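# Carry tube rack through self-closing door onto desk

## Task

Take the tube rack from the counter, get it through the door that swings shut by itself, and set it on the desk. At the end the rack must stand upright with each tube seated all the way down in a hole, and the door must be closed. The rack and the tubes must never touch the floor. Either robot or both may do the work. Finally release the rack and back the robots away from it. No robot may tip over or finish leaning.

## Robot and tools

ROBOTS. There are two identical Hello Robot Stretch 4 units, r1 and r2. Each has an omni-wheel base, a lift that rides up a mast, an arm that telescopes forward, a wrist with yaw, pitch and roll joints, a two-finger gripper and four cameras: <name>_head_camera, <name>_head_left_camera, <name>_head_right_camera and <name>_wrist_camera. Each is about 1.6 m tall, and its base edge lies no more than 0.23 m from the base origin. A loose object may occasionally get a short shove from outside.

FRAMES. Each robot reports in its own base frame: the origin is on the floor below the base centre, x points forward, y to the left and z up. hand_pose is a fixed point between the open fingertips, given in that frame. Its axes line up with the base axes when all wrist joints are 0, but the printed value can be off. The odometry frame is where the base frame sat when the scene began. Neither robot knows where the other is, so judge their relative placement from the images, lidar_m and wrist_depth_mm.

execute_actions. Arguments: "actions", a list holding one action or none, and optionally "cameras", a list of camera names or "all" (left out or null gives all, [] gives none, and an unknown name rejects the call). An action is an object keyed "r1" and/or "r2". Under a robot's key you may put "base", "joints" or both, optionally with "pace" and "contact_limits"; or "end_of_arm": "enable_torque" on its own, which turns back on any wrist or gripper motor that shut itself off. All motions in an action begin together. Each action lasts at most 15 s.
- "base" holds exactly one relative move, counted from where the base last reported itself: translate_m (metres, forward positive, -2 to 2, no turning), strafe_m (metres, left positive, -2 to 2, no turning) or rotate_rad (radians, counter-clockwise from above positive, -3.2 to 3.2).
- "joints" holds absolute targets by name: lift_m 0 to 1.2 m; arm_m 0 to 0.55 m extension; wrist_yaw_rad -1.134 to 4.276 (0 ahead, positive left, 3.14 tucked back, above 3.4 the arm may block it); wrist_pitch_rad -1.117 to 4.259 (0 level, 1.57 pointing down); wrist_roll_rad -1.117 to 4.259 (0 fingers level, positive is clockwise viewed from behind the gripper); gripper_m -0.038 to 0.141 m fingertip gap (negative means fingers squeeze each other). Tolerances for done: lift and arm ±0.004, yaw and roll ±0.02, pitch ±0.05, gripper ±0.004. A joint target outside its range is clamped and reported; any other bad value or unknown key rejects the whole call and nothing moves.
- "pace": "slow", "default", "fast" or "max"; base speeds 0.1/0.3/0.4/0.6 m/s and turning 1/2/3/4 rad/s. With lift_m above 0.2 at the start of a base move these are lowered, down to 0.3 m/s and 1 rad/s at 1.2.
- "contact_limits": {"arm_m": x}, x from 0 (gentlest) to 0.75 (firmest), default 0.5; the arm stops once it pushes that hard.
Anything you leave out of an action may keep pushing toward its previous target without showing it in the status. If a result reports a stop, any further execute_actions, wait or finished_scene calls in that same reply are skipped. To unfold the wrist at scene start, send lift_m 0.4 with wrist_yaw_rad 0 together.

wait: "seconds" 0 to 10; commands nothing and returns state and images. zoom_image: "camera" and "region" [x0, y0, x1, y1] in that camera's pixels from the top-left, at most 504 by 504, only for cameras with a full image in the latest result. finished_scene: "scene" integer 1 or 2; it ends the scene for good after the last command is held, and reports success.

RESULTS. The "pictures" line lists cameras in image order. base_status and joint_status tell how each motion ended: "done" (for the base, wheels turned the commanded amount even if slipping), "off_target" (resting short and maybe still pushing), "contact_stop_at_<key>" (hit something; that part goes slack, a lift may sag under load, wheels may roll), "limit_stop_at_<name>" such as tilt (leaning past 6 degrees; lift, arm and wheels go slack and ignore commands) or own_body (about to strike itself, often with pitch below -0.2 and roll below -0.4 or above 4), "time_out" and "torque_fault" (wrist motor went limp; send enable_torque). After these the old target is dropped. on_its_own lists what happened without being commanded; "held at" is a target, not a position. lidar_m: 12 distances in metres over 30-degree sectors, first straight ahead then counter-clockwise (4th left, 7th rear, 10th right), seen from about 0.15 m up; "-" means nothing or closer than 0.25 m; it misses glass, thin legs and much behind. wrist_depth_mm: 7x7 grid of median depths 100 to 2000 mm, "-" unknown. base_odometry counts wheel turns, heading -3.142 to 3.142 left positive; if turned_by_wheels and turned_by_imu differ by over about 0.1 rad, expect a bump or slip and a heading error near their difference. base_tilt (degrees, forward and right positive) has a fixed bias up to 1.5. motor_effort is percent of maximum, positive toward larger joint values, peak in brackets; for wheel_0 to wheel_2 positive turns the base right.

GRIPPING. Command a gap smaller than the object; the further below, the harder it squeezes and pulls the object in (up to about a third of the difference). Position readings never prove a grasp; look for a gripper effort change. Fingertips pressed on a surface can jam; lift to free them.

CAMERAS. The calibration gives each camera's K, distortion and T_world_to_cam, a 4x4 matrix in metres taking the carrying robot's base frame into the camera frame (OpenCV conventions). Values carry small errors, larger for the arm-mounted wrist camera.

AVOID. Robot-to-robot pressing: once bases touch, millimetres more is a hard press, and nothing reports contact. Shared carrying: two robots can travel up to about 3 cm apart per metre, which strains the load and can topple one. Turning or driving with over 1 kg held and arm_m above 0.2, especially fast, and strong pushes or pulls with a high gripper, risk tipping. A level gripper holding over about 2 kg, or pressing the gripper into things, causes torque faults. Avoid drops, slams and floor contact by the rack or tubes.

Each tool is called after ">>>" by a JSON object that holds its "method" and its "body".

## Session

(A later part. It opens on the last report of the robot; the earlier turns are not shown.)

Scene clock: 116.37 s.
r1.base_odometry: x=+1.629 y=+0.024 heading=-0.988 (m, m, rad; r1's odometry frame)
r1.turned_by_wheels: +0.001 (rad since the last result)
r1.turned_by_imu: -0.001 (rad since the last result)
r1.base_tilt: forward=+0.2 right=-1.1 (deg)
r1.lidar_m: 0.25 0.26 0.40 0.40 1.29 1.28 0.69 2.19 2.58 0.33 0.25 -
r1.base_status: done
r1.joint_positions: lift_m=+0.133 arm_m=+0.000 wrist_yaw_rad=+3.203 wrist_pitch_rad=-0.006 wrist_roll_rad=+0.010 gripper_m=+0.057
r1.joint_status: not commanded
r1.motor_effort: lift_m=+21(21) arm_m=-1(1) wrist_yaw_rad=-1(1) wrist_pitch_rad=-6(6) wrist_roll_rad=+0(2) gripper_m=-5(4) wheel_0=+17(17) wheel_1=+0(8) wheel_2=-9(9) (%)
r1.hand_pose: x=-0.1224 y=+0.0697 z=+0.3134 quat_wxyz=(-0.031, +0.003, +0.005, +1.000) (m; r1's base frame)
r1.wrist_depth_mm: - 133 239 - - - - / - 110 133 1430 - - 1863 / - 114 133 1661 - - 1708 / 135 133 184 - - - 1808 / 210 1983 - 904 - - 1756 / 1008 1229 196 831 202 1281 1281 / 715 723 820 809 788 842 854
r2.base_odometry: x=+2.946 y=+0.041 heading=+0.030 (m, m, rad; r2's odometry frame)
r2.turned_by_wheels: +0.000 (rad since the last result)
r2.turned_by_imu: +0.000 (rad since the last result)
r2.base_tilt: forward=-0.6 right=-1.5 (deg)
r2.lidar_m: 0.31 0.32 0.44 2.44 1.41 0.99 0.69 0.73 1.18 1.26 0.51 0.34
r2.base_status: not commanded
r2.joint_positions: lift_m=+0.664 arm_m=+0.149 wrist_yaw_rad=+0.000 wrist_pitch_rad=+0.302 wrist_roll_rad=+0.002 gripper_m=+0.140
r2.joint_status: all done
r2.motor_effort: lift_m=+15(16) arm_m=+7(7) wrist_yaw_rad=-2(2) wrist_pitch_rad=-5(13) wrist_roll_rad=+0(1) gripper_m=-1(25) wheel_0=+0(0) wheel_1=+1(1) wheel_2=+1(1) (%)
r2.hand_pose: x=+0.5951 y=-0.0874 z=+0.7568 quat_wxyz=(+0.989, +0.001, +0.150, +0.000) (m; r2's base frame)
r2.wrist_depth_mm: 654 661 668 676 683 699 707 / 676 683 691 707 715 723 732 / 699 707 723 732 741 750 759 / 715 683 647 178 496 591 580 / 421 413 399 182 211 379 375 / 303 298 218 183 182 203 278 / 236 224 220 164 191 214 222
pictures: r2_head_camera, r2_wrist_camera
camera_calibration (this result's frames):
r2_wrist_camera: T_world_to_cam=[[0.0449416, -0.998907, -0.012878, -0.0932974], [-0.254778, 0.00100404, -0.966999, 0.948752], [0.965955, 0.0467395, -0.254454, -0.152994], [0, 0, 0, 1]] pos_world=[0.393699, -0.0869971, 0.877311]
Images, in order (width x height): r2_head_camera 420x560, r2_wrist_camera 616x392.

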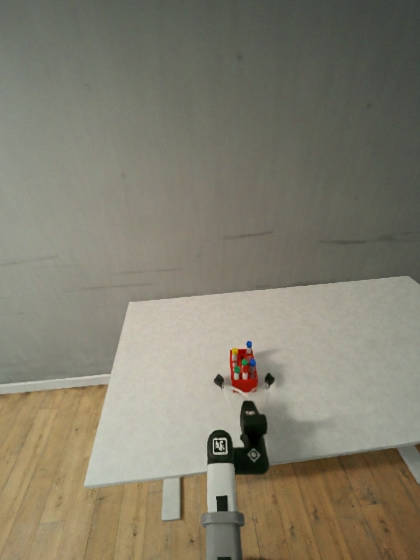

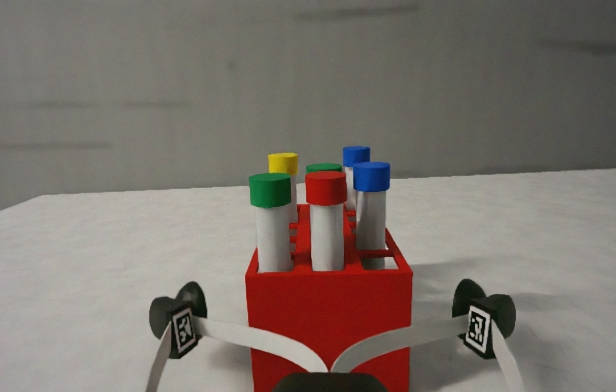

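>>> {"method": "execute_actions", "body": {"actions": [{"r1":{"base":{"translate_m":-0.28},"pace":"slow"},"r2":{"joints":{"lift_m":0.63,"arm_m":0,"wrist_pitch_rad":0}}}], "cameras": ["r2_wrist_camera","r1_head_camera"]}}

Scene clock: 121.40 s.
r1.base_odometry: x=+1.475 y=+0.258 heading=-0.988 (m, m, rad; r1's odometry frame)
r1.turned_by_wheels: +0.000 (rad since the last result)
r1.turned_by_imu: -0.002 (rad since the last result)
r1.base_tilt: forward=+0.3 right=-1.0 (deg)
r1.lidar_m: 0.31 0.35 0.49 1.26 1.33 0.47 0.42 0.54 2.55 0.85 0.45 0.34
r1.base_status: done
r1.joint_positions: lift_m=+0.133 arm_m=+0.000 wrist_yaw_rad=+3.203 wrist_pitch_rad=-0.006 wrist_roll_rad=+0.010 gripper_m=+0.057
r1.joint_status: not commanded
r1.motor_effort: lift_m=+21(21) arm_m=-1(1) wrist_yaw_rad=-1(2) wrist_pitch_rad=-5(7) wrist_roll_rad=+0(1) gripper_m=-4(3) wheel_0=-2(14) wheel_1=+0(3) wheel_2=+1(9) (%)
r1.hand_pose: x=-0.1224 y=+0.0697 z=+0.3134 quat_wxyz=(-0.031, +0.003, +0.005, +1.000) (m; r1's base frame)
r1.wrist_depth_mm: - 133 240 976 1863 1863 1756 / - 110 133 1138 1229 1229 1205 / - 114 133 1464 1863 1808 1808 / 135 133 184 1921 1863 1808 1808 / 210 1983 1921 854 1863 1808 1808 / 1008 1205 196 559 201 1281 1308 / 715 723 580 539 634 854 842
r2.base_odometry: x=+2.946 y=+0.041 heading=+0.030 (m, m, rad; r2's odometry frame)
r2.turned_by_wheels: +0.000 (rad since the last result)
r2.turned_by_imu: +0.000 (rad since the last result)
r2.base_tilt: forward=-0.5 right=-1.4 (deg)
r2.lidar_m: 0.31 0.35 0.42 2.45 1.39 1.00 0.41 0.48 1.19 1.25 0.52 0.37
r2.base_status: not commanded
r2.joint_positions: lift_m=+0.630 arm_m=+0.001 wrist_yaw_rad=+0.000 wrist_pitch_rad=+0.003 wrist_roll_rad=+0.002 gripper_m=+0.140
r2.joint_status: all done
r2.motor_effort: lift_m=+15(14) arm_m=-7(7) wrist_yaw_rad=-1(2) wrist_pitch_rad=-9(12) wrist_roll_rad=+1(1) gripper_m=+2(1) wheel_0=+0(0) wheel_1=+1(1) wheel_2=+1(1) (%)
r2.hand_pose: x=+0.4607 y=-0.0874 z=+0.8078 quat_wxyz=(+1.000, +0.001, +0.001, +0.000) (m; r2's base frame)
r2.wrist_depth_mm: 878 891 904 917 931 946 946 / 878 891 904 904 917 917 946 / 866 878 904 904 904 931 946 / 854 866 891 904 904 917 931 / 866 878 891 891 904 904 917 / 597 585 508 319 496 203 539 / 373 340 332 164 319 324 345
pictures: r1_head_camera, r2_wrist_camera
camera_calibration (this result's frames):
r2_wrist_camera: T_world_to_cam=[[0.0466871, -0.998909, 0.000927159, -0.0985686], [0.041516, 0.00101301, -0.999137, 0.853294], [0.998046, 0.0466853, 0.041518, -0.26399], [0, 0, 0, 1]] pos_world=[0.232651, -0.087001, 0.86361]
Images, in order (width x height): r1_head_camera 420x560, r2_wrist_camera 616x392.

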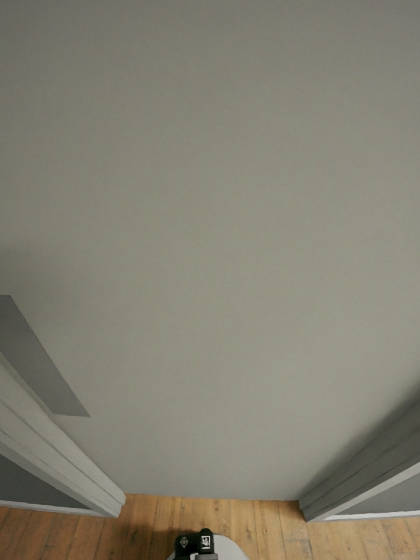

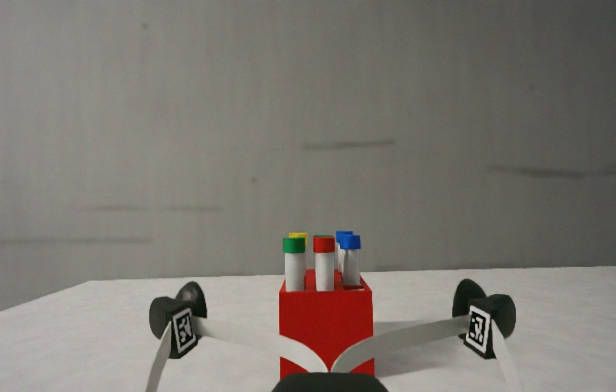

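>>> {"method": "zoom_image", "body": {"camera": "r2_wrist_camera", "region": [270, 215, 380, 305]}}

Region (270, 215, 380, 305) of r2_wrist_camera's 616x392 image, scaled by 4.582; it fills the top 412 rows of this view, and the rest is white.

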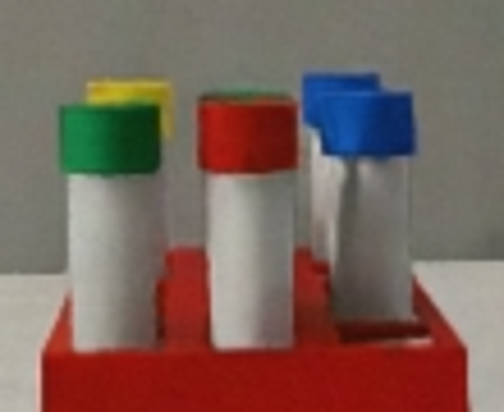

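>>> {"method": "execute_actions", "body": {"actions": [{"r2":{"base":{"strafe_m":0.45},"pace":"fast"}}], "cameras": ["r2_head_right_camera","r1_head_camera"]}}

Scene clock: 124.67 s.
r1.base_odometry: x=+1.475 y=+0.258 heading=-0.988 (m, m, rad; r1's odometry frame)
r1.turned_by_wheels: +0.000 (rad since the last result)
r1.turned_by_imu: -0.001 (rad since the last result)
r1.base_tilt: forward=+0.2 right=-1.1 (deg)
r1.lidar_m: 0.30 0.34 0.50 1.25 1.33 1.01 0.97 0.62 0.81 0.81 0.44 0.34
r1.base_status: not commanded
r1.joint_positions: lift_m=+0.133 arm_m=+0.000 wrist_yaw_rad=+3.203 wrist_pitch_rad=-0.006 wrist_roll_rad=+0.010 gripper_m=+0.057
r1.joint_status: not commanded
r1.motor_effort: lift_m=+21(21) arm_m=-1(1) wrist_yaw_rad=-1(1) wrist_pitch_rad=-5(6) wrist_roll_rad=-1(1) gripper_m=-3(5) wheel_0=-1(2) wheel_1=+0(1) wheel_2=+1(1) (%)
r1.hand_pose: x=-0.1224 y=+0.0697 z=+0.3134 quat_wxyz=(-0.031, +0.003, +0.005, +1.000) (m; r1's base frame)
r1.wrist_depth_mm: - 133 240 1863 1863 1808 1756 / - 110 133 1255 1229 1229 1205 / - 114 133 1921 1921 1808 1756 / 135 133 183 1921 1863 1863 1808 / 209 820 1983 1863 1808 1808 1808 / 634 707 196 1255 201 1281 1308 / 634 676 831 809 788 842 854
r2.base_odometry: x=+2.932 y=+0.490 heading=+0.030 (m, m, rad; r2's odometry frame)
r2.turned_by_wheels: +0.000 (rad since the last result)
r2.turned_by_imu: +0.001 (rad since the last result)
r2.base_tilt: forward=-0.5 right=-1.4 (deg)
r2.lidar_m: 0.38 1.11 1.41 2.01 1.45 0.98 0.89 0.60 0.64 1.72 0.46 0.34
r2.base_status: done
r2.joint_positions: lift_m=+0.630 arm_m=+0.001 wrist_yaw_rad=+0.000 wrist_pitch_rad=+0.003 wrist_roll_rad=+0.002 gripper_m=+0.140
r2.joint_status: not commanded
r2.motor_effort: lift_m=+15(15) arm_m=-7(7) wrist_yaw_rad=-2(2) wrist_pitch_rad=-11(9) wrist_roll_rad=+1(1) gripper_m=-2(1) wheel_0=+1(12) wheel_1=-2(12) wheel_2=+0(1) (%)
r2.hand_pose: x=+0.4607 y=-0.0874 z=+0.8078 quat_wxyz=(+1.000, +0.001, +0.001, +0.000) (m; r2's base frame)
r2.wrist_depth_mm: 854 854 866 878 891 904 917 / 831 854 866 878 878 878 904 / 831 842 854 866 878 891 904 / 831 842 866 866 866 878 891 / 831 854 842 854 854 866 878 / 831 831 842 627 549 203 539 / 809 820 820 163 324 324 345
pictures: r1_head_camera, r2_head_right_camera
Images, in order (width x height): r1_head_camera 420x560, r2_head_right_camera 420x672.

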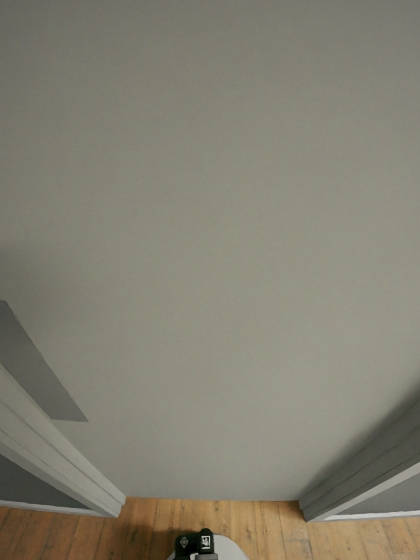

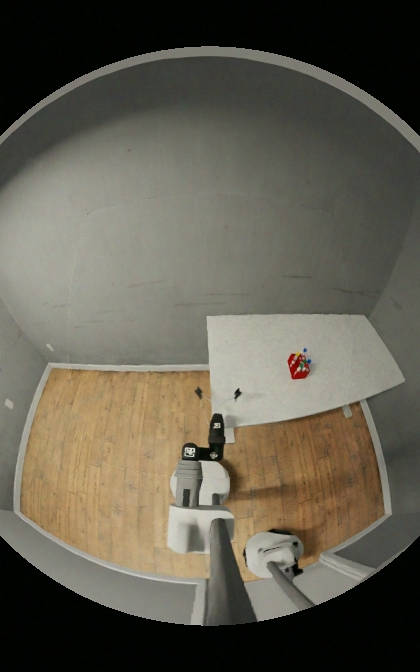

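>>> {"method": "finished_scene", "body": {"scene": 1}}

The scene is finished: the task was done.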